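# Carry the vial beaker from the door bench to the window bench

## Task

Take the glass beaker holding vials from the shelved bench by the door and set it on the work surface of the shelved bench by the window. The task fails if the beaker or any vial reaches the floor, or if any of the glass breaks, which happens after a drop of more than a few centimetres or a hard bump. At the end the robot must have released the beaker and backed away from it, and the beaker must stay put without the robot holding it. The robot must not topple or be left leaning.

## Robot and tools

ROBOT. A mobile base with a vertical column, a tilting head and two six-joint arms (left and right), each ending in a two-finger gripper. Folded, as at the start, it is 0.73 m long, 0.62 m wide and 1.88 m tall, and its front sits 0.40 m ahead of the column. The base drives forward and back and turns in place; it cannot move sideways. Loose objects may occasionally be nudged by an outside push.

FRAMES. Base frame: origin on the floor under the column, midway between the drive wheels; x forward, y to the left, z up. left_hand and right_hand are reported in this frame, at the point where the fingers meet (the tips reach 8 mm further). The hand's z axis runs along the fingers, and its y axis runs along the opening. The odometry frame is the base frame as it was when the scene began. base_odometry counts wheel turns only, so slip looks like travel. Heading is positive to the left, within -3.142 to 3.142.

execute_actions. Argument "actions": a list holding one action, or empty to just read state and images. An action may contain "base", "joints", and optionally "speeds"; its motions start together.
- base: exactly one of {"translate_m": d}, a straight drive by d metres from where the base now is (forward positive, -3 to 3), or {"rotate_rad": d}, a turn in place by d radians from the current heading (left/counter-clockwise positive, -3.2 to 3.2). Both are offsets. A command needing more than 8.667 s at its top speed is refused.
- joints: one dictionary for both arms and the head, keyed by joint name, each value an absolute target. head_tilt_rad -0.61 to 1.308 (0 about level, positive looks down). For each arm (left_ or right_ prefix): joint1_rad -2.879 to 2.879, joint2_rad 0 to 3.141, joint3_rad 0 to 3.019, joint4_rad -1.692 to 1.57, joint5_rad -1.57 to 1.57 (sideways hand swing, positive to robot's right), joint6_rad -2.094 to 2.094 (hand roll, positive clockwise seen from behind), gripper_m 0 to 0.093 (metres between fingertips). Joints you leave out may keep pushing toward earlier targets.
- speeds: caps for this action only: translate_m 0.05 to 0.8 m/s, rotate_rad 0.1 to 1 rad/s (defaults are the maxima). It does not slow the arms.
- cameras: list chosen from cam_head_left, cam_head_right, cam_left_wrist, cam_right_wrist, nav_camera, or "all"; omitted or null gives all, [] gives none. Any unknown key, name or out-of-range value refuses the call and nothing moves. No action lasts over 15 s.

wait: {"seconds": 0 to 10}; nothing new is commanded, and it returns state and images. zoom_image: {"camera", "region": [x0, y0, x1, y1]} in pixels of that camera's latest full 672x504 image, origin at top-left, at most 504x504. finished_scene: {"scene": n}, the number of the scene you are ending; irreversible, and the goal must still hold afterwards.

ARM GEOMETRY. Setting left_joint1_rad to -1.57 (or right_joint1_rad to 1.57) with joints 5 and 6 at 0 puts that arm in a vertical plane aimed straight ahead, 0.23 m to that side of the column. Then let a = j2 - 0.35, b = 1.05 + j2 - j3, c = b - j4 (c = 1.57 means fingers point straight down). Hand point: ahead = 0.12 + 0.39 sin a + 0.38 cos b + 0.25 cos c; up = 1.46 + 0.39 cos a - 0.38 sin b - 0.25 sin c. Example: j2, j3, j4 = 0.93, 0.78, 0.14 gives about 0.60 m ahead, 1.21 m up. Real hands usually settle up to 5 cm lower and nearer the column (about 12 cm under heavy or far loads); trust the reported hand positions. Reach is about 1 m from the shoulder, no lower than 0.47 m, never the floor. Fingers down, an arm reliably holds 3.2 kg near 0.4 m ahead at 0.65 to 1.2 m up, 2 kg to 0.6 m ahead, 1 kg to 0.8 m ahead at 0.9 to 1.2 m. Keep fingers at least about 1.2 rad below horizontal for heavy loads.

GRIPPER. Fingers are 7 cm long; outside width is the opening plus 1 cm at tips, plus 5 cm at the base. Housing 10 x 7 cm; the wrist camera sticks out 11 cm on one side. To grasp, command an opening smaller than the object: off_target is then expected. A reading staying 0.002 m or more above target means something is held.

RESULT LINES. base_status and joint_status give how each motion ended: done, off_target, contact_stop (base hit something and stalled), time_out, not_followed, limit_stop_at_motor_heat. "joint command not followed" with a cause line means a safety check blocked an arm near the body, the other arm or an obstacle; back each moved joint off by at least 0.05 rad or drive away. on_its_own lists uncommanded behaviour; "held at" is a held target. turned_by_wheels vs turned_by_imu differing by over about 4% and 0.05 rad means collision or slip. base_tilt is in degrees (forward/right positive); a drop of 0.5 degrees or more in forward while moving means leaning back. motor_effort covers only left_wheel and right_wheel, in percent, positive forward, peak in brackets. wheel_motors_off = 1 means an overload cut the wheels for 2 s.

CAUTIONS. Small joint changes (under ~0.03 rad, 0.08 for joints 2 and 3) may not move anything; approach gently in ~0.05 rad steps counted from your last target. A blocked arm keeps pushing and heats up; resend its reported positions to relax it, though a loaded arm sinks slightly each time. Warnings appear from 85 °C; at 100 °C the arm drops what it holds. After a base contact_stop, back off 0.05 m before turning. Benches 0.30 to 1.20 m high can slide over the base and hit the column. Never let the arms strike or press each other. Set the glass down gently, open, and withdraw.

Each tool is called after "Emit:" by a JSON object that holds its "fn" and its "kwargs", one argument or row to a line.

## Session

Emit:
{"fn": "execute_actions", "kwargs": {
  "actions": []
}}

Scene clock: 0.00 s.
base_odometry: x=+0.000 y=+0.000 heading=+0.000 (m, m, rad; odometry frame)
turned_by_wheels: +0.000 (rad since the last result)
turned_by_imu: +0.000 (rad since the last result)
base_tilt: forward=+0.4 right=-0.2 (deg)
base_status: not commanded
joint_positions: head_tilt_rad=+0.896 left_joint1_rad=-1.576 left_joint2_rad=+0.886 left_joint3_rad=+0.428 left_joint4_rad=-0.939 left_joint5_rad=+0.006 left_joint6_rad=+0.034 left_gripper_m=+0.095 right_joint1_rad=+1.594 right_joint2_rad=+0.883 right_joint3_rad=+0.384 right_joint4_rad=-0.961 right_joint5_rad=+0.016 right_joint6_rad=+0.073 right_gripper_m=+0.094
joint_status: not commanded
wheel_motors_off: 0
motor_effort: left_wheel=-1 right_wheel=+3 (%)
left_hand: x=+0.1584 y=+0.2224 z=+1.2474 quat_wxyz=(+0.423, -0.016, -0.906, +0.011) (m; base frame)
right_hand: x=+0.1321 y=-0.2236 z=+1.2594 quat_wxyz=(+0.451, -0.019, -0.892, +0.017) (m; base frame)
pictures: cam_head_left, cam_head_right, cam_left_wrist, cam_right_wrist, nav_camera
Images, in order (width x height): cam_head_left 672x504, cam_head_right 672x504, cam_left_wrist 672x504, cam_right_wrist 672x504, nav_camera 672x504.

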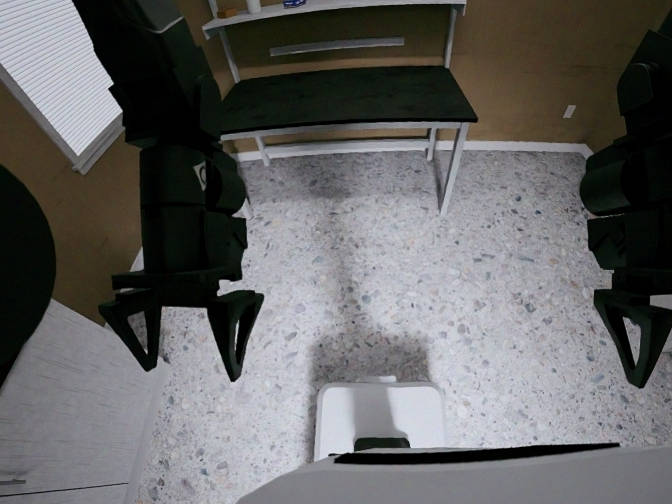

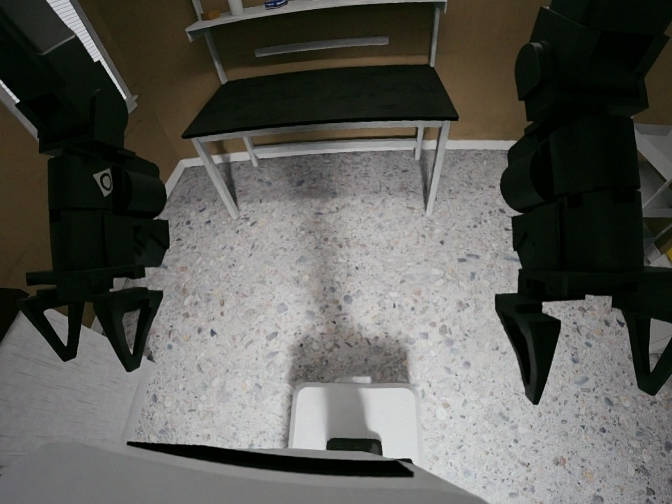

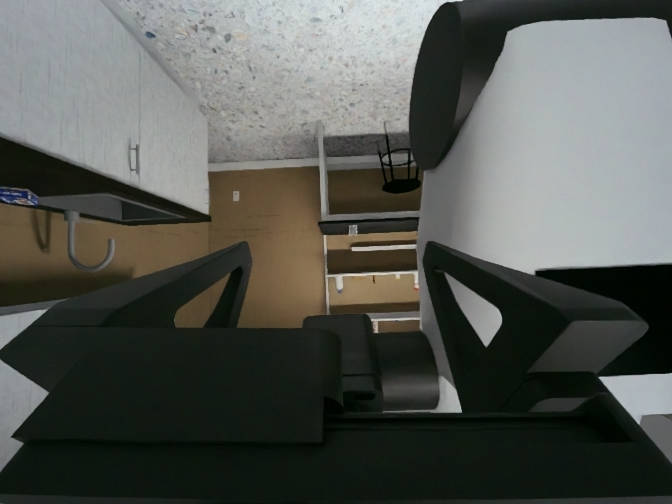

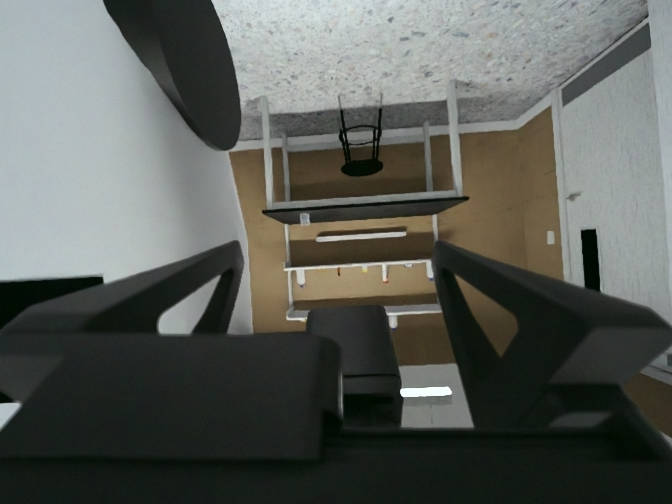

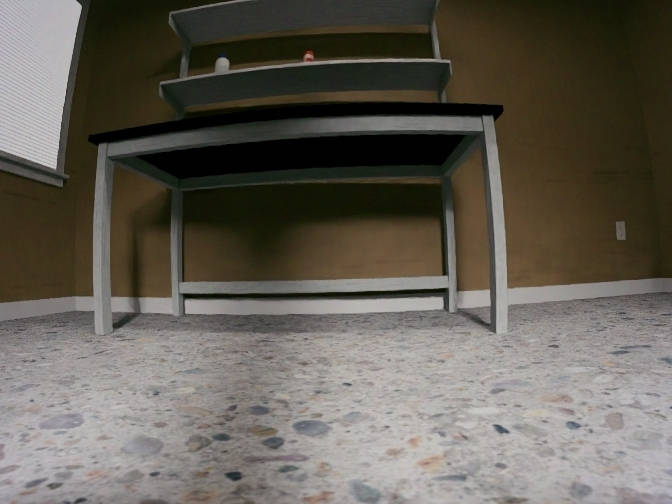

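Emit:
{"fn": "execute_actions", "kwargs": {
  "actions": [
    {"base":{"rotate_rad":-3.14},"joints":{"head_tilt_rad":0.5}}
  ],
  "cameras": ["cam_head_left","cam_head_right","nav_camera"]
}}

Scene clock: 13.67 s.
base_odometry: x=+0.000 y=+0.000 heading=-3.140 (m, m, rad; odometry frame)
turned_by_wheels: -3.140 (rad since the last result)
turned_by_imu: -3.130 (rad since the last result)
base_tilt: forward=+0.3 right=-0.4 (deg)
base_status: done
joint_positions: head_tilt_rad=+0.518 left_joint1_rad=-1.576 left_joint2_rad=+0.886 left_joint3_rad=+0.428 left_joint4_rad=-0.939 left_joint5_rad=+0.006 left_joint6_rad=+0.034 left_gripper_m=+0.095 right_joint1_rad=+1.594 right_joint2_rad=+0.883 right_joint3_rad=+0.384 right_joint4_rad=-0.961 right_joint5_rad=+0.016 right_joint6_rad=+0.073 right_gripper_m=+0.094
joint_status: all done
wheel_motors_off: 0
motor_effort: left_wheel=+0(29) right_wheel=+1(41) (%)
left_hand: x=+0.1584 y=+0.2224 z=+1.2474 quat_wxyz=(+0.423, -0.016, -0.906, +0.011) (m; base frame)
right_hand: x=+0.1321 y=-0.2236 z=+1.2594 quat_wxyz=(+0.451, -0.019, -0.892, +0.017) (m; base frame)
pictures: cam_head_left, cam_head_right, nav_camera
Images, in order (width x height): cam_head_left 672x504, cam_head_right 672x504, nav_camera 672x504.

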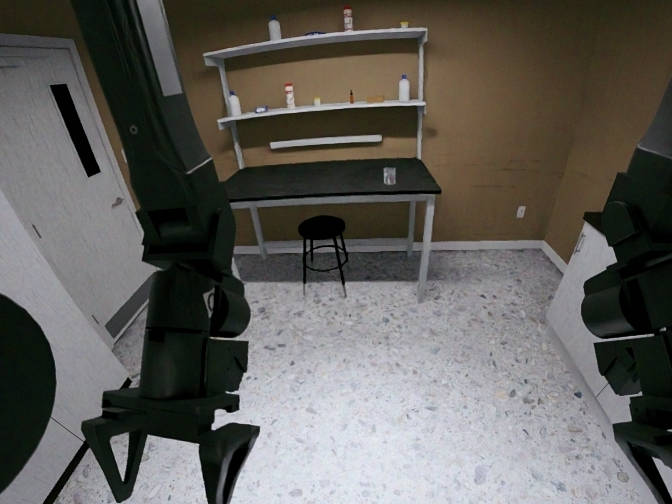

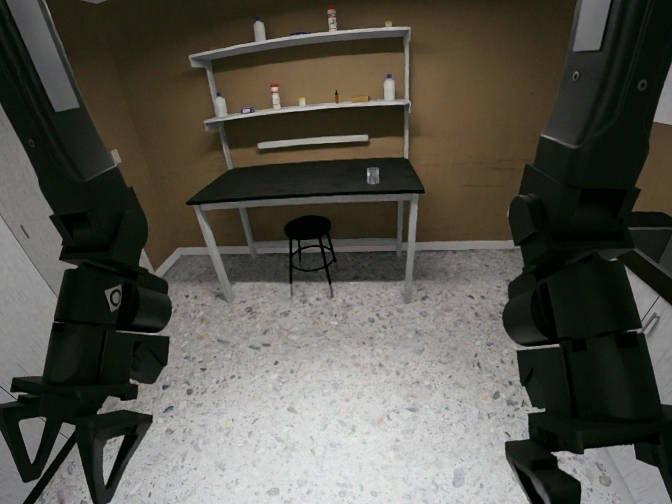

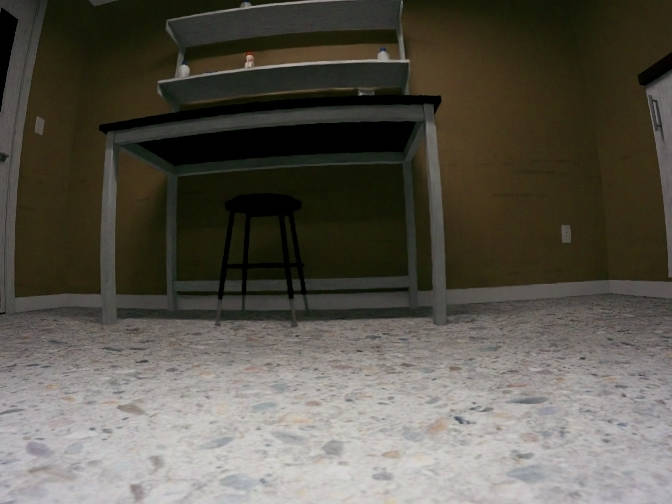

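Emit:
{"fn": "execute_actions", "kwargs": {
  "actions": [
    {"base":{"translate_m":1.2},"joints":{"head_tilt_rad":0.75}}
  ],
  "cameras": ["cam_head_left","cam_head_right","nav_camera"]
}}

Emit:
{"fn": "zoom_image", "kwargs": {
  "camera": "cam_head_right",
  "region": [300, 80, 500, 230]
}}

Scene clock: 46.07 s.
base_odometry: x=-1.200 y=-0.002 heading=-3.140 (m, m, rad; odometry frame)
turned_by_wheels: +0.000 (rad since the last result)
turned_by_imu: -0.007 (rad since the last result)
base_tilt: forward=+0.3 right=-0.3 (deg)
base_status: done
joint_positions: head_tilt_rad=+0.753 left_joint1_rad=-1.576 left_joint2_rad=+0.886 left_joint3_rad=+0.430 left_joint4_rad=-0.939 left_joint5_rad=+0.006 left_joint6_rad=+0.034 left_gripper_m=+0.095 right_joint1_rad=+1.594 right_joint2_rad=+0.883 right_joint3_rad=+0.385 right_joint4_rad=-0.961 right_joint5_rad=+0.016 right_joint6_rad=+0.073 right_gripper_m=+0.094
joint_status: all done
wheel_motors_off: 0
motor_effort: left_wheel=+1(50) right_wheel=+0(59) (%)
left_hand: x=+0.1591 y=+0.2224 z=+1.2472 quat_wxyz=(+0.422, -0.016, -0.906, +0.011) (m; base frame)
right_hand: x=+0.1327 y=-0.2236 z=+1.2592 quat_wxyz=(+0.450, -0.019, -0.892, +0.017) (m; base frame)
pictures: cam_head_left, cam_head_right, nav_camera
Images, in order (width x height): cam_head_left 672x504, cam_head_right 672x504, nav_camera 672x504.

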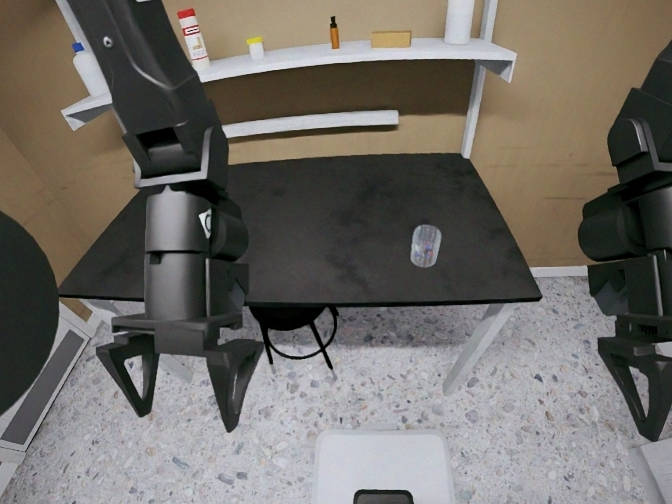

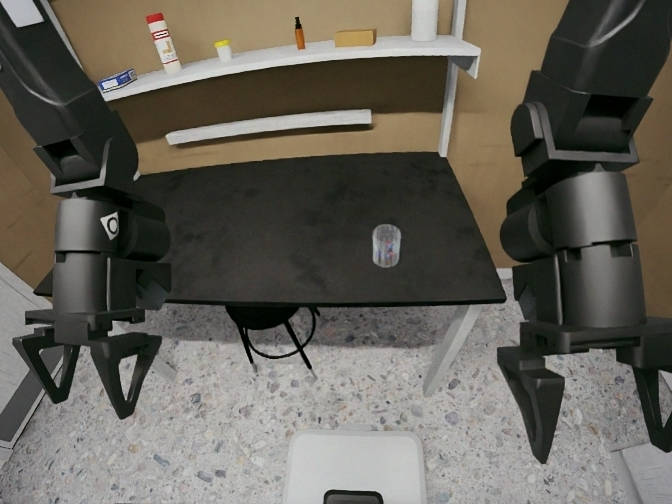

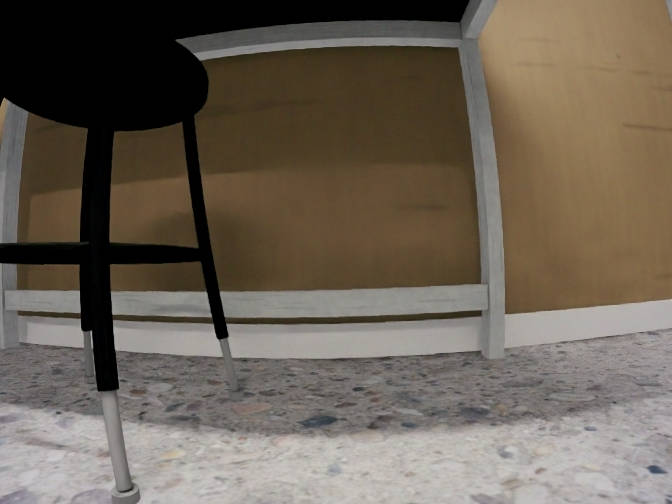

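Region (300, 80, 500, 230) of cam_head_right's 672x504 image, scaled by 2.520, with more detail than that image has; it fills the top 378 rows of this view, and the rest is white.

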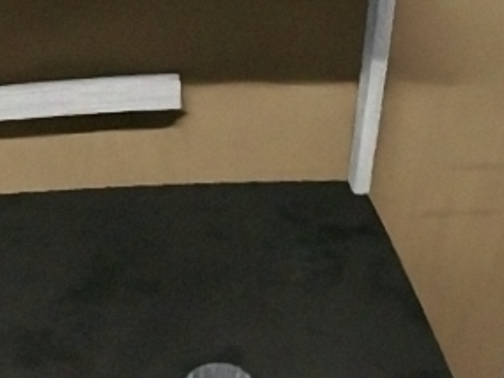

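Emit:
{"fn": "zoom_image", "kwargs": {
  "camera": "cam_head_right",
  "region": [346, 210, 426, 280]
}}

Region (346, 210, 426, 280) of cam_head_right's 672x504 image, scaled by 6.300, with more detail than that image has; it fills the top 441 rows of this view, and the rest is white.

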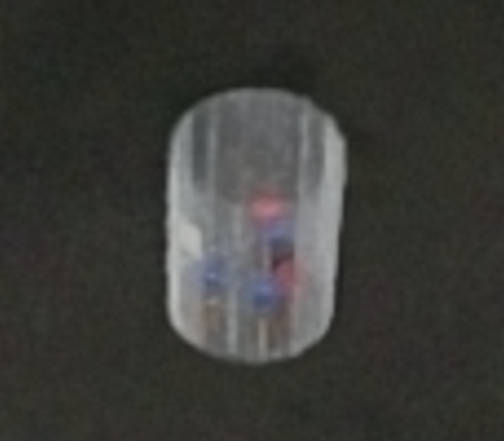

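Emit:
{"fn": "execute_actions", "kwargs": {
  "actions": [
    {"joints":{"right_joint1_rad":1.57,"right_joint2_rad":1.06,"right_joint3_rad":1.18,"right_joint4_rad":-0.64,"right_joint5_rad":0,"right_joint6_rad":0,"right_gripper_m":0.093}}
  ],
  "cameras": ["cam_head_left","cam_head_right","cam_right_wrist"]
}}

Scene clock: 101.73 s.
base_odometry: x=-1.200 y=-0.002 heading=-3.140 (m, m, rad; odometry frame)
turned_by_wheels: +0.000 (rad since the last result)
turned_by_imu: -0.001 (rad since the last result)
base_tilt: forward=+0.2 right=-0.3 (deg)
base_status: not commanded
joint_positions: head_tilt_rad=+0.753 left_joint1_rad=-1.576 left_joint2_rad=+0.886 left_joint3_rad=+0.430 left_joint4_rad=-0.939 left_joint5_rad=+0.006 left_joint6_rad=+0.034 left_gripper_m=+0.095 right_joint1_rad=+1.577 right_joint2_rad=+1.059 right_joint3_rad=+1.171 right_joint4_rad=-0.647 right_joint5_rad=+0.004 right_joint6_rad=+0.007 right_gripper_m=+0.093
joint_status: all done
wheel_motors_off: 0
motor_effort: left_wheel=-1(0) right_wheel=+0(2) (%)
left_hand: x=+0.1591 y=+0.2224 z=+1.2472 quat_wxyz=(+0.422, -0.016, -0.906, +0.011) (m; base frame)
right_hand: x=+0.5994 y=-0.2229 z=+1.1940 quat_wxyz=(+0.006, -0.002, -1.000, -0.001) (m; base frame)
pictures: cam_head_left, cam_head_right, cam_right_wrist
Images, in order (width x height): cam_head_left 672x504, cam_head_right 672x504, cam_right_wrist 672x504.

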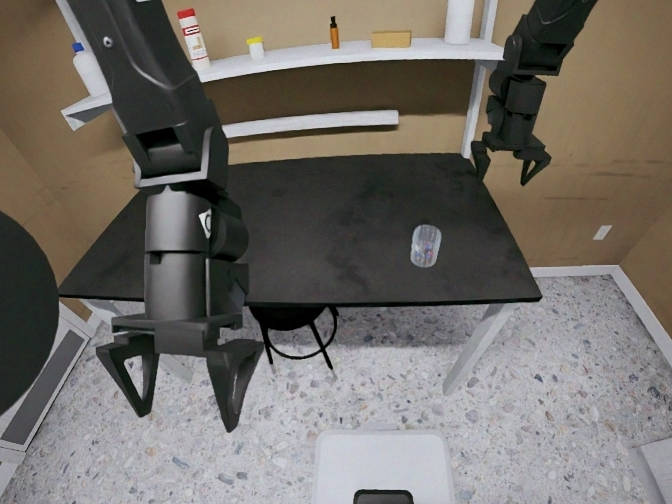

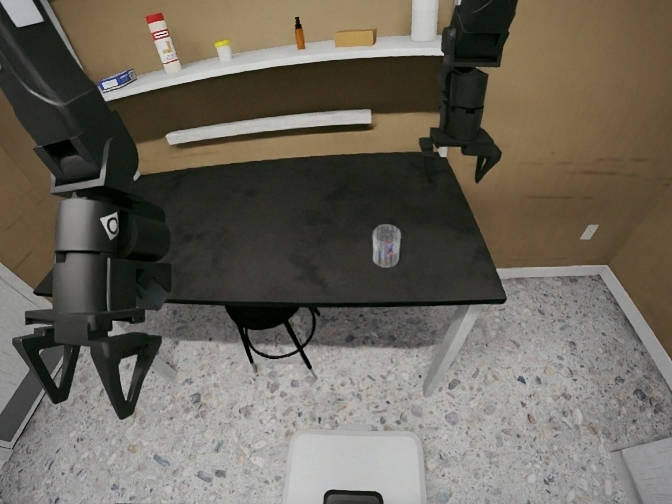

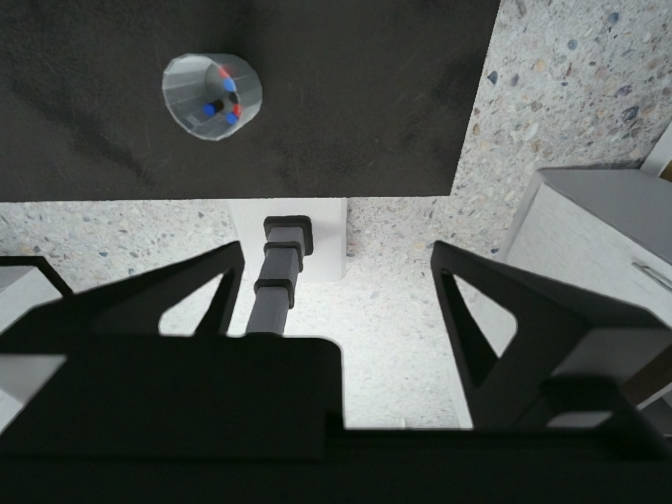

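Emit:
{"fn": "execute_actions", "kwargs": {
  "actions": [
    {"base":{"rotate_rad":0.19},"speeds":{"rotate_rad":0.5}}
  ],
  "cameras": ["cam_head_right","cam_right_wrist"]
}}

Scene clock: 157.97 s.
base_odometry: x=-1.200 y=-0.002 heading=-2.951 (m, m, rad; odometry frame)
turned_by_wheels: +0.189 (rad since the last result)
turned_by_imu: +0.185 (rad since the last result)
base_tilt: forward=+0.1 right=-0.3 (deg)
base_status: done
joint_positions: head_tilt_rad=+0.753 left_joint1_rad=-1.576 left_joint2_rad=+0.886 left_joint3_rad=+0.430 left_joint4_rad=-0.939 left_joint5_rad=+0.006 left_joint6_rad=+0.034 left_gripper_m=+0.095 right_joint1_rad=+1.574 right_joint2_rad=+1.059 right_joint3_rad=+1.171 right_joint4_rad=-0.647 right_joint5_rad=+0.003 right_joint6_rad=+0.007 right_gripper_m=+0.093
joint_status: not commanded
wheel_motors_off: 0
motor_effort: left_wheel=+0(38) right_wheel=+0(38) (%)
left_hand: x=+0.1591 y=+0.2224 z=+1.2472 quat_wxyz=(+0.422, -0.016, -0.906, +0.011) (m; base frame)
right_hand: x=+0.5994 y=-0.2243 z=+1.1940 quat_wxyz=(+0.006, -0.003, -1.000, +0.000) (m; base frame)
pictures: cam_head_right, cam_right_wrist
Images, in order (width x height): cam_head_right 672x504, cam_right_wrist 672x504.

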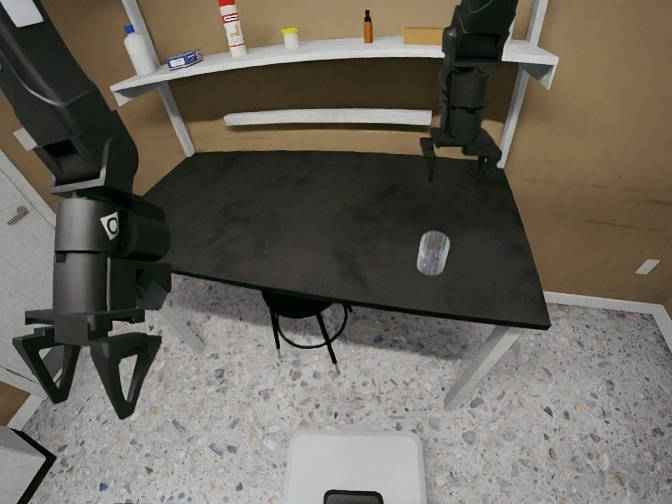

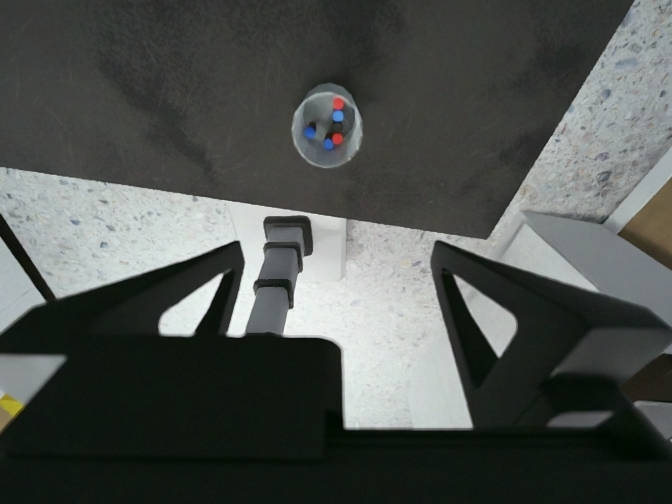

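Emit:
{"fn": "execute_actions", "kwargs": {
  "actions": [
    {"base":{"rotate_rad":0.015},"joints":{"right_joint2_rad":1.40,"right_joint3_rad":1.32,"right_joint4_rad":-0.44}}
  ],
  "cameras": ["cam_head_right","cam_right_wrist"]
}}

Scene clock: 175.87 s.
base_odometry: x=-1.201 y=-0.002 heading=-2.937 (m, m, rad; odometry frame)
turned_by_wheels: +0.014 (rad since the last result)
turned_by_imu: +0.012 (rad since the last result)
base_tilt: forward=+0.2 right=-0.2 (deg)
base_status: done
joint_positions: head_tilt_rad=+0.753 left_joint1_rad=-1.576 left_joint2_rad=+0.886 left_joint3_rad=+0.430 left_joint4_rad=-0.939 left_joint5_rad=+0.006 left_joint6_rad=+0.034 left_gripper_m=+0.095 right_joint1_rad=+1.574 right_joint2_rad=+1.413 right_joint3_rad=+1.303 right_joint4_rad=-0.444 right_joint5_rad=+0.002 right_joint6_rad=+0.007 right_gripper_m=+0.093
joint_status: all done
wheel_motors_off: 0
motor_effort: left_wheel=-3(38) right_wheel=-1(28) (%)
left_hand: x=+0.1591 y=+0.2224 z=+1.2472 quat_wxyz=(+0.422, -0.016, -0.906, +0.011) (m; base frame)
right_hand: x=+0.6065 y=-0.2240 z=+1.0462 quat_wxyz=(+0.016, -0.003, -1.000, +0.000) (m; base frame)
pictures: cam_head_right, cam_right_wrist
Images, in order (width x height): cam_head_right 672x504, cam_right_wrist 672x504.

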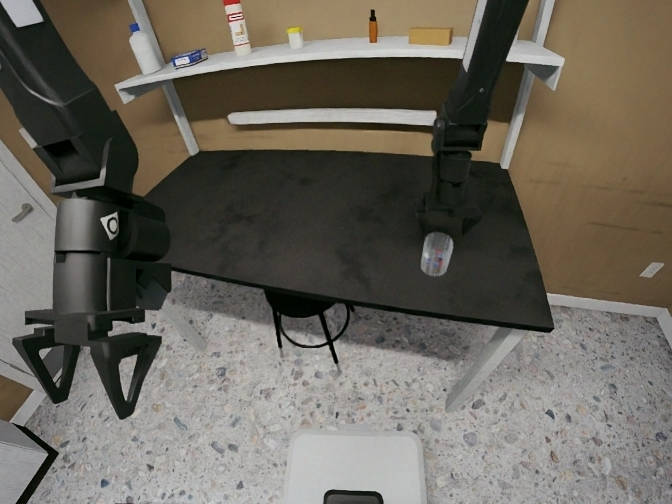

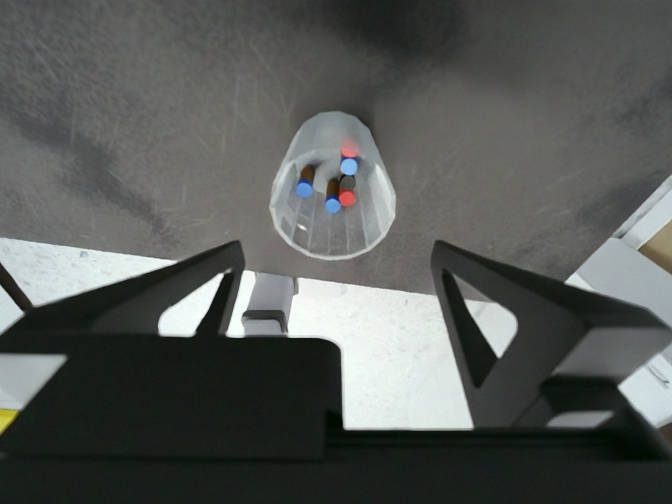

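Emit:
{"fn": "execute_actions", "kwargs": {
  "actions": [
    {"joints":{"right_joint2_rad":1.51,"right_joint3_rad":1.39,"right_joint4_rad":-0.37}}
  ],
  "cameras": ["cam_head_right","cam_right_wrist"]
}}

Scene clock: 203.83 s.
base_odometry: x=-1.201 y=-0.002 heading=-2.937 (m, m, rad; odometry frame)
turned_by_wheels: +0.000 (rad since the last result)
turned_by_imu: -0.001 (rad since the last result)
base_tilt: forward=+0.3 right=-0.2 (deg)
base_status: not commanded
joint_positions: head_tilt_rad=+0.753 left_joint1_rad=-1.576 left_joint2_rad=+0.886 left_joint3_rad=+0.430 left_joint4_rad=-0.939 left_joint5_rad=+0.006 left_joint6_rad=+0.034 left_gripper_m=+0.095 right_joint1_rad=+1.574 right_joint2_rad=+1.503 right_joint3_rad=+1.386 right_joint4_rad=-0.378 right_joint5_rad=+0.002 right_joint6_rad=+0.007 right_gripper_m=+0.093
joint_status: all done
wheel_motors_off: 0
motor_effort: left_wheel=-2(5) right_wheel=+0(1) (%)
left_hand: x=+0.1591 y=+0.2224 z=+1.2472 quat_wxyz=(+0.422, -0.016, -0.906, +0.011) (m; base frame)
right_hand: x=+0.6341 y=-0.2239 z=+1.0143 quat_wxyz=(-0.014, -0.003, -1.000, +0.000) (m; base frame)
pictures: cam_head_right, cam_right_wrist
Images, in order (width x height): cam_head_right 672x504, cam_right_wrist 672x504.

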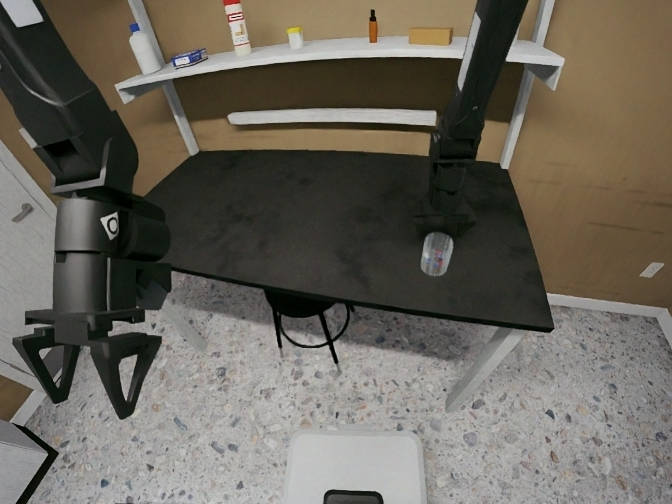

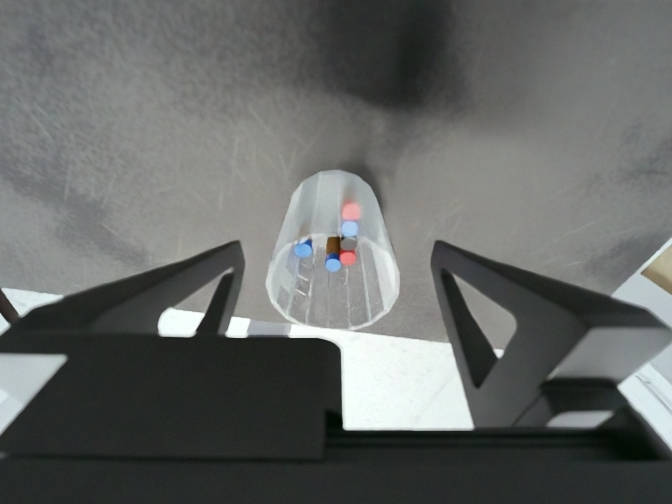

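Emit:
{"fn": "execute_actions", "kwargs": {
  "actions": [
    {"joints":{"right_joint2_rad":1.62,"right_joint3_rad":1.39,"right_joint4_rad":-0.30}}
  ],
  "cameras": ["cam_head_right","cam_right_wrist"]
}}

Scene clock: 215.50 s.
base_odometry: x=-1.201 y=-0.002 heading=-2.937 (m, m, rad; odometry frame)
turned_by_wheels: +0.000 (rad since the last result)
turned_by_imu: -0.001 (rad since the last result)
base_tilt: forward=+0.2 right=-0.4 (deg)
base_status: not commanded
joint_positions: head_tilt_rad=+0.753 left_joint1_rad=-1.576 left_joint2_rad=+0.886 left_joint3_rad=+0.430 left_joint4_rad=-0.939 left_joint5_rad=+0.006 left_joint6_rad=+0.034 left_gripper_m=+0.095 right_joint1_rad=+1.574 right_joint2_rad=+1.632 right_joint3_rad=+1.380 right_joint4_rad=-0.310 right_joint5_rad=+0.002 right_joint6_rad=+0.007 right_gripper_m=+0.093
joint_status: all done
wheel_motors_off: 0
motor_effort: left_wheel=-4(3) right_wheel=+0(2) (%)
left_hand: x=+0.1591 y=+0.2224 z=+1.2472 quat_wxyz=(+0.422, -0.016, -0.906, +0.011) (m; base frame)
right_hand: x=+0.5864 y=-0.2238 z=+0.9509 quat_wxyz=(+0.019, -0.003, -1.000, +0.000) (m; base frame)
pictures: cam_head_right, cam_right_wrist
Images, in order (width x height): cam_head_right 672x504, cam_right_wrist 672x504.

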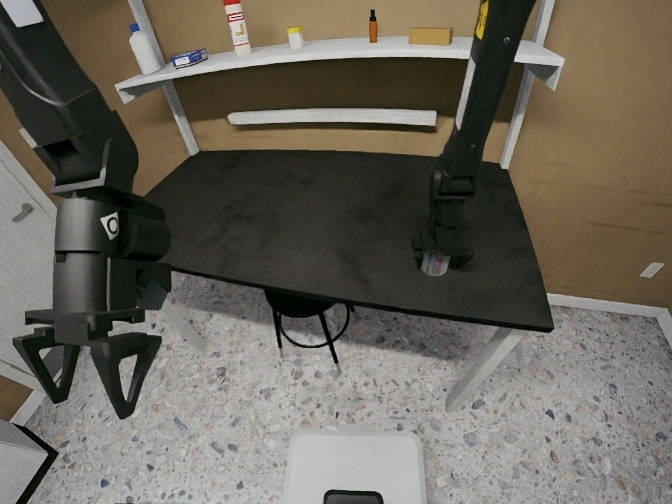

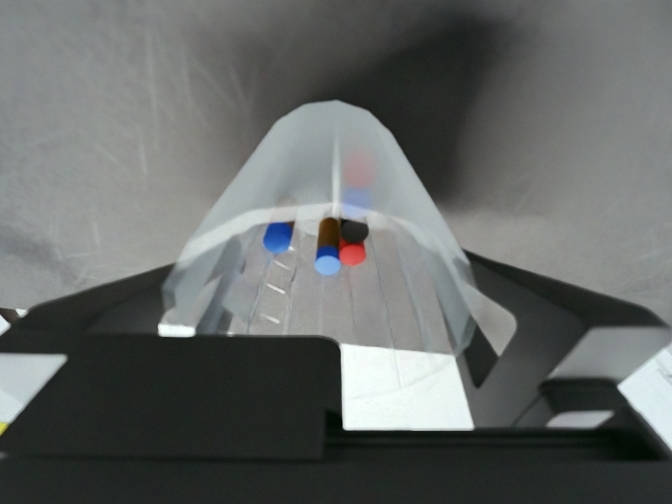

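Emit:
{"fn": "execute_actions", "kwargs": {
  "actions": [
    {"base":{"translate_m":0.018},"speeds":{"translate_m":0.05}}
  ],
  "cameras": ["cam_right_wrist"]
}}

Emit:
{"fn": "execute_actions", "kwargs": {
  "actions": [
    {"joints":{"right_gripper_m":0.04}}
  ],
  "cameras": ["cam_head_right","cam_right_wrist"]
}}

Scene clock: 227.73 s.
base_odometry: x=-1.218 y=-0.006 heading=-2.936 (m, m, rad; odometry frame)
turned_by_wheels: +0.001 (rad since the last result)
turned_by_imu: -0.001 (rad since the last result)
base_tilt: forward=+0.2 right=-0.3 (deg)
base_status: done
joint_positions: head_tilt_rad=+0.753 left_joint1_rad=-1.576 left_joint2_rad=+0.886 left_joint3_rad=+0.428 left_joint4_rad=-0.939 left_joint5_rad=+0.006 left_joint6_rad=+0.034 left_gripper_m=+0.095 right_joint1_rad=+1.573 right_joint2_rad=+1.630 right_joint3_rad=+1.384 right_joint4_rad=-0.310 right_joint5_rad=+0.002 right_joint6_rad=+0.007 right_gripper_m=+0.093
joint_status: not commanded
wheel_motors_off: 0
motor_effort: left_wheel=+1(47) right_wheel=+0(54) (%)
left_hand: x=+0.1585 y=+0.2224 z=+1.2474 quat_wxyz=(+0.423, -0.016, -0.906, +0.011) (m; base frame)
right_hand: x=+0.5895 y=-0.2243 z=+0.9521 quat_wxyz=(+0.016, -0.003, -1.000, +0.000) (m; base frame)
pictures: cam_right_wrist
Images, in order (width x height): cam_right_wrist 672x504.

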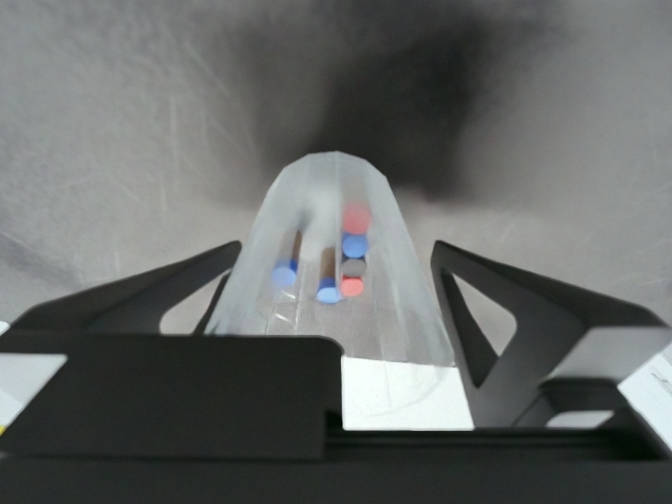

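Scene clock: 228.33 s.
base_odometry: x=-1.218 y=-0.006 heading=-2.936 (m, m, rad; odometry frame)
turned_by_wheels: +0.000 (rad since the last result)
turned_by_imu: +0.000 (rad since the last result)
base_tilt: forward=+0.3 right=-0.3 (deg)
base_status: not commanded
joint_positions: head_tilt_rad=+0.753 left_joint1_rad=-1.576 left_joint2_rad=+0.886 left_joint3_rad=+0.428 left_joint4_rad=-0.939 left_joint5_rad=+0.006 left_joint6_rad=+0.034 left_gripper_m=+0.095 right_joint1_rad=+1.573 right_joint2_rad=+1.630 right_joint3_rad=+1.384 right_joint4_rad=-0.310 right_joint5_rad=+0.002 right_joint6_rad=+0.007 right_gripper_m=+0.069
joint_status: right_gripper_m off_target (ended at +0.069, target +0.040)
wheel_motors_off: 0
motor_effort: left_wheel=+0(1) right_wheel=+0(1) (%)
left_hand: x=+0.1585 y=+0.2224 z=+1.2474 quat_wxyz=(+0.423, -0.016, -0.906, +0.011) (m; base frame)
right_hand: x=+0.5895 y=-0.2242 z=+0.9521 quat_wxyz=(+0.016, -0.003, -1.000, +0.000) (m; base frame)
pictures: cam_head_right, cam_right_wrist
Images, in order (width x height): cam_head_right 672x504, cam_right_wrist 672x504.

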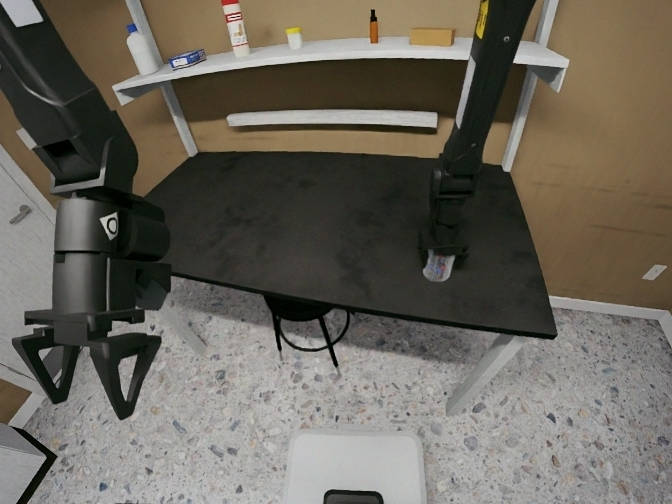

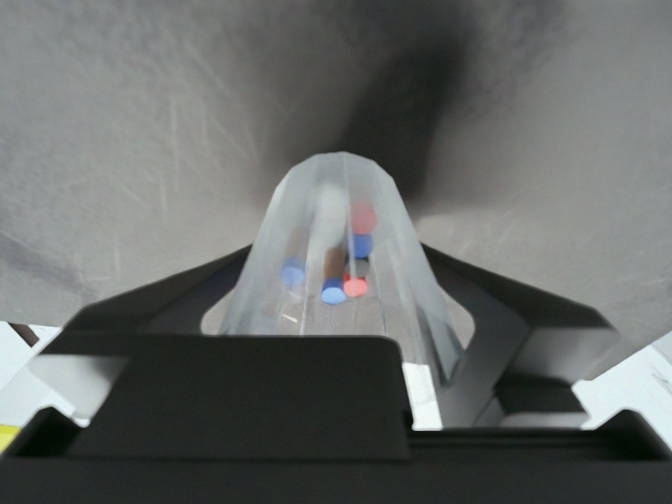

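Emit:
{"fn": "execute_actions", "kwargs": {
  "actions": [
    {"joints":{"right_joint2_rad":1.45,"right_joint3_rad":1.30,"right_joint4_rad":-0.37}}
  ],
  "cameras": ["cam_head_right","cam_right_wrist"]
}}

Scene clock: 249.23 s.
base_odometry: x=-1.218 y=-0.006 heading=-2.936 (m, m, rad; odometry frame)
turned_by_wheels: +0.000 (rad since the last result)
turned_by_imu: -0.001 (rad since the last result)
base_tilt: forward=+0.4 right=-0.4 (deg)
base_status: not commanded
joint_positions: head_tilt_rad=+0.753 left_joint1_rad=-1.576 left_joint2_rad=+0.886 left_joint3_rad=+0.428 left_joint4_rad=-0.939 left_joint5_rad=+0.006 left_joint6_rad=+0.034 left_gripper_m=+0.095 right_joint1_rad=+1.573 right_joint2_rad=+1.445 right_joint3_rad=+1.296 right_joint4_rad=-0.364 right_joint5_rad=+0.002 right_joint6_rad=+0.007 right_gripper_m=+0.069
joint_status: all done
wheel_motors_off: 0
motor_effort: left_wheel=+0(3) right_wheel=+2(3) (%)
left_hand: x=+0.1585 y=+0.2224 z=+1.2474 quat_wxyz=(+0.423, -0.016, -0.906, +0.011) (m; base frame)
right_hand: x=+0.6085 y=-0.2243 z=+1.0296 quat_wxyz=(-0.005, -0.003, -1.000, +0.000) (m; base frame)
pictures: cam_head_right, cam_right_wrist
Images, in order (width x height): cam_head_right 672x504, cam_right_wrist 672x504.

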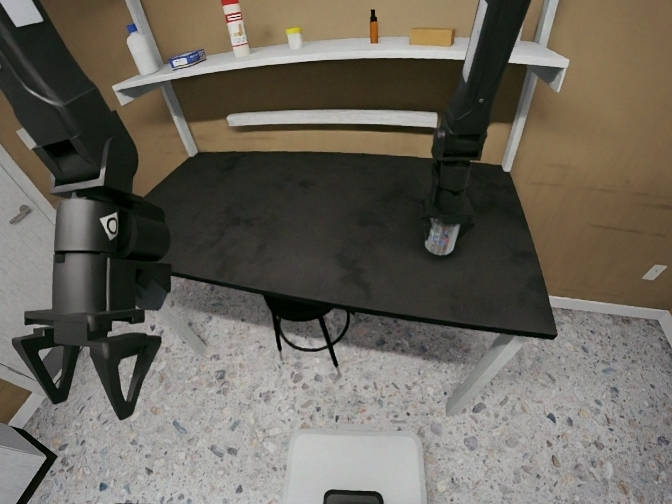

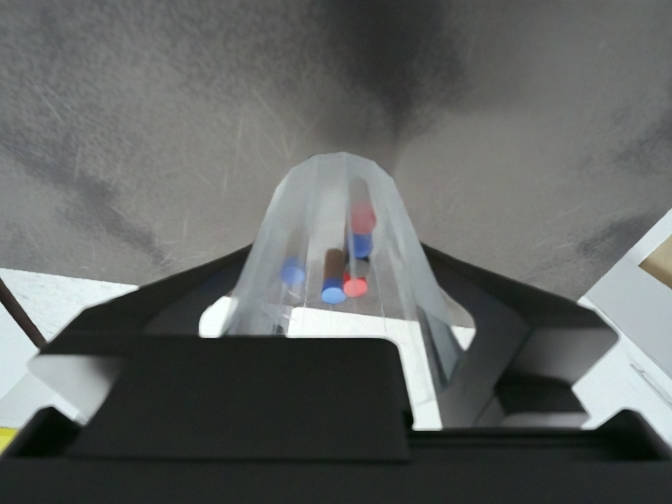

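Emit:
{"fn": "execute_actions", "kwargs": {
  "actions": [
    {"base":{"translate_m":-0.5},"speeds":{"translate_m":0.5}}
  ],
  "cameras": []
}}

Emit:
{"fn": "execute_actions", "kwargs": {
  "actions": [
    {"base":{"rotate_rad":2.93},"speeds":{"rotate_rad":0.8},"joints":{"head_tilt_rad":0.55}}
  ],
  "cameras": ["cam_head_right","cam_right_wrist","nav_camera"]
}}

Scene clock: 272.33 s.
base_odometry: x=-0.729 y=+0.096 heading=-2.936 (m, m, rad; odometry frame)
turned_by_wheels: +0.000 (rad since the last result)
turned_by_imu: +0.000 (rad since the last result)
base_tilt: forward=+0.3 right=-0.3 (deg)
base_status: done
joint_positions: head_tilt_rad=+0.753 left_joint1_rad=-1.576 left_joint2_rad=+0.885 left_joint3_rad=+0.426 left_joint4_rad=-0.939 left_joint5_rad=+0.006 left_joint6_rad=+0.034 left_gripper_m=+0.095 right_joint1_rad=+1.573 right_joint2_rad=+1.447 right_joint3_rad=+1.292 right_joint4_rad=-0.364 right_joint5_rad=+0.002 right_joint6_rad=+0.007 right_gripper_m=+0.069
joint_status: not commanded
wheel_motors_off: 0
motor_effort: left_wheel=-1(57) right_wheel=+0(56) (%)
left_hand: x=+0.1574 y=+0.2224 z=+1.2478 quat_wxyz=(+0.423, -0.016, -0.906, +0.011) (m; base frame)
right_hand: x=+0.6052 y=-0.2243 z=+1.0280 quat_wxyz=(-0.002, -0.003, -1.000, +0.000) (m; base frame)
pictures: none
No camera images: the call's "cameras" was empty. Leave "cameras" out to get every camera's image.

Scene clock: 277.10 s.
base_odometry: x=-0.729 y=+0.096 heading=-0.006 (m, m, rad; odometry frame)
turned_by_wheels: +2.930 (rad since the last result)
turned_by_imu: +2.913 (rad since the last result)
base_tilt: forward=+0.3 right=-0.3 (deg)
base_status: done
joint_positions: head_tilt_rad=+0.568 left_joint1_rad=-1.576 left_joint2_rad=+0.885 left_joint3_rad=+0.426 left_joint4_rad=-0.939 left_joint5_rad=+0.006 left_joint6_rad=+0.034 left_gripper_m=+0.095 right_joint1_rad=+1.570 right_joint2_rad=+1.447 right_joint3_rad=+1.292 right_joint4_rad=-0.364 right_joint5_rad=+0.002 right_joint6_rad=+0.007 right_gripper_m=+0.069
joint_status: all done
wheel_motors_off: 0
motor_effort: left_wheel=-1(37) right_wheel=+1(52) (%)
left_hand: x=+0.1574 y=+0.2224 z=+1.2478 quat_wxyz=(+0.423, -0.016, -0.906, +0.011) (m; base frame)
right_hand: x=+0.6052 y=-0.2262 z=+1.0280 quat_wxyz=(-0.002, -0.004, -1.000, +0.001) (m; base frame)
pictures: cam_head_right, cam_right_wrist, nav_camera
Images, in order (width x height): cam_head_right 672x504, cam_right_wrist 672x504, nav_camera 672x504.

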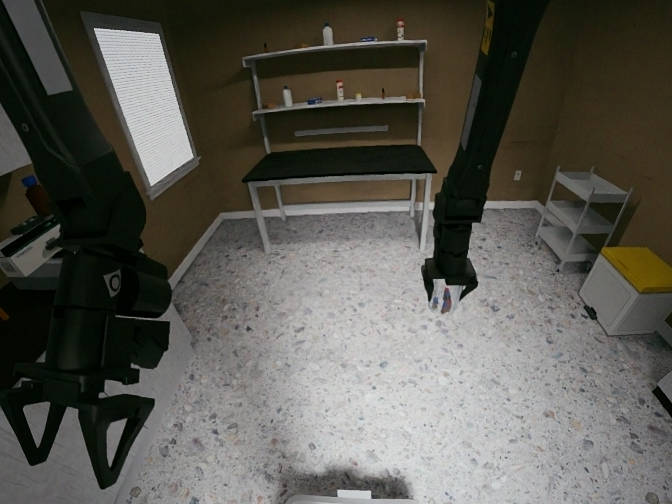

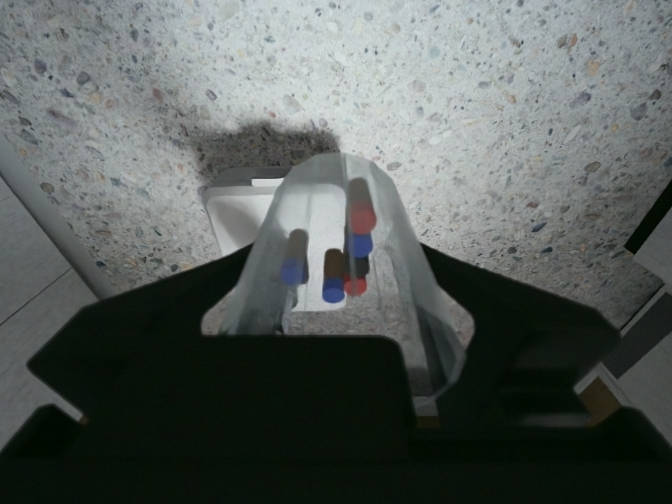

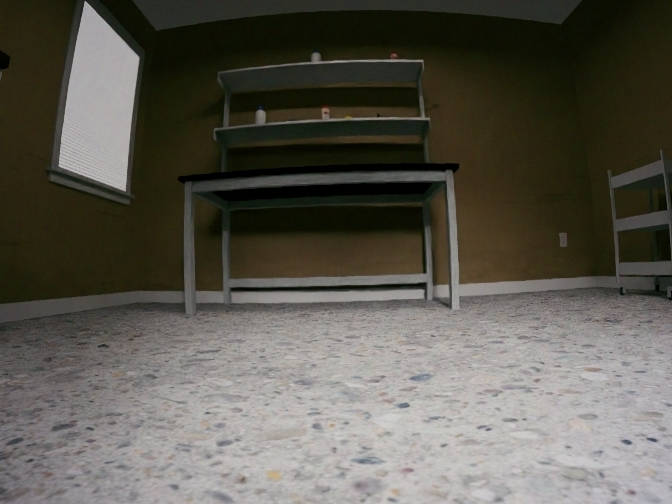

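Emit:
{"fn": "execute_actions", "kwargs": {
  "actions": [
    {"base":{"translate_m":1.7},"speeds":{"translate_m":0.7},"joints":{"head_tilt_rad":0.8}}
  ],
  "cameras": ["cam_head_left","cam_head_right","cam_right_wrist"]
}}

Scene clock: 294.53 s.
base_odometry: x=+0.971 y=+0.086 heading=-0.006 (m, m, rad; odometry frame)
turned_by_wheels: +0.000 (rad since the last result)
turned_by_imu: -0.008 (rad since the last result)
base_tilt: forward=+0.2 right=-0.3 (deg)
base_status: done
joint_positions: head_tilt_rad=+0.803 left_joint1_rad=-1.576 left_joint2_rad=+0.885 left_joint3_rad=+0.428 left_joint4_rad=-0.939 left_joint5_rad=+0.006 left_joint6_rad=+0.034 left_gripper_m=+0.095 right_joint1_rad=+1.570 right_joint2_rad=+1.448 right_joint3_rad=+1.291 right_joint4_rad=-0.364 right_joint5_rad=+0.002 right_joint6_rad=+0.007 right_gripper_m=+0.069
joint_status: all done
wheel_motors_off: 0
motor_effort: left_wheel=+0(49) right_wheel=-1(65) (%)
left_hand: x=+0.1586 y=+0.2224 z=+1.2474 quat_wxyz=(+0.422, -0.016, -0.906, +0.011) (m; base frame)
right_hand: x=+0.6048 y=-0.2262 z=+1.0278 quat_wxyz=(-0.001, -0.004, -1.000, +0.001) (m; base frame)
pictures: cam_head_left, cam_head_right, cam_right_wrist
Images, in order (width x height): cam_head_left 672x504, cam_head_right 672x504, cam_right_wrist 672x504.

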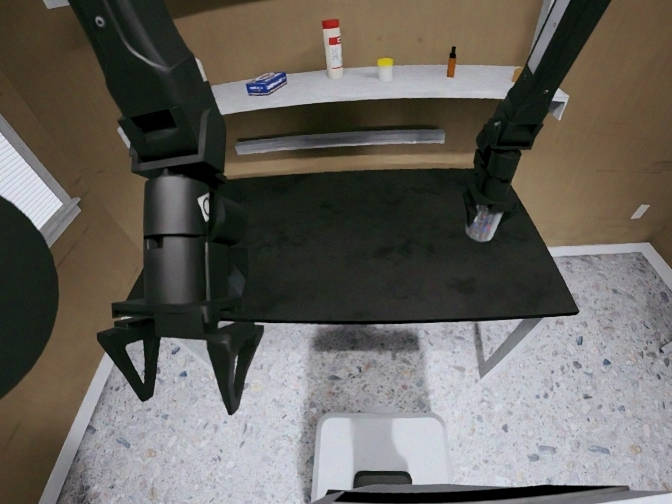

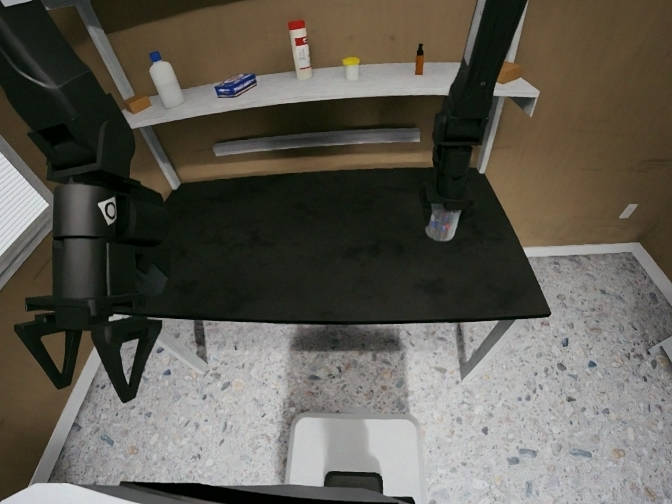

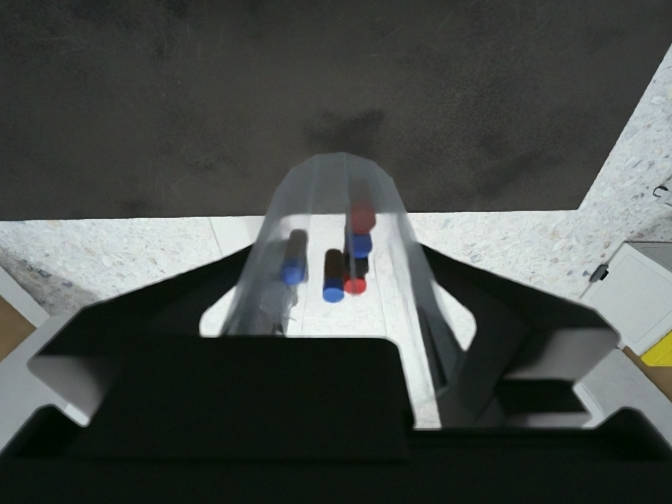

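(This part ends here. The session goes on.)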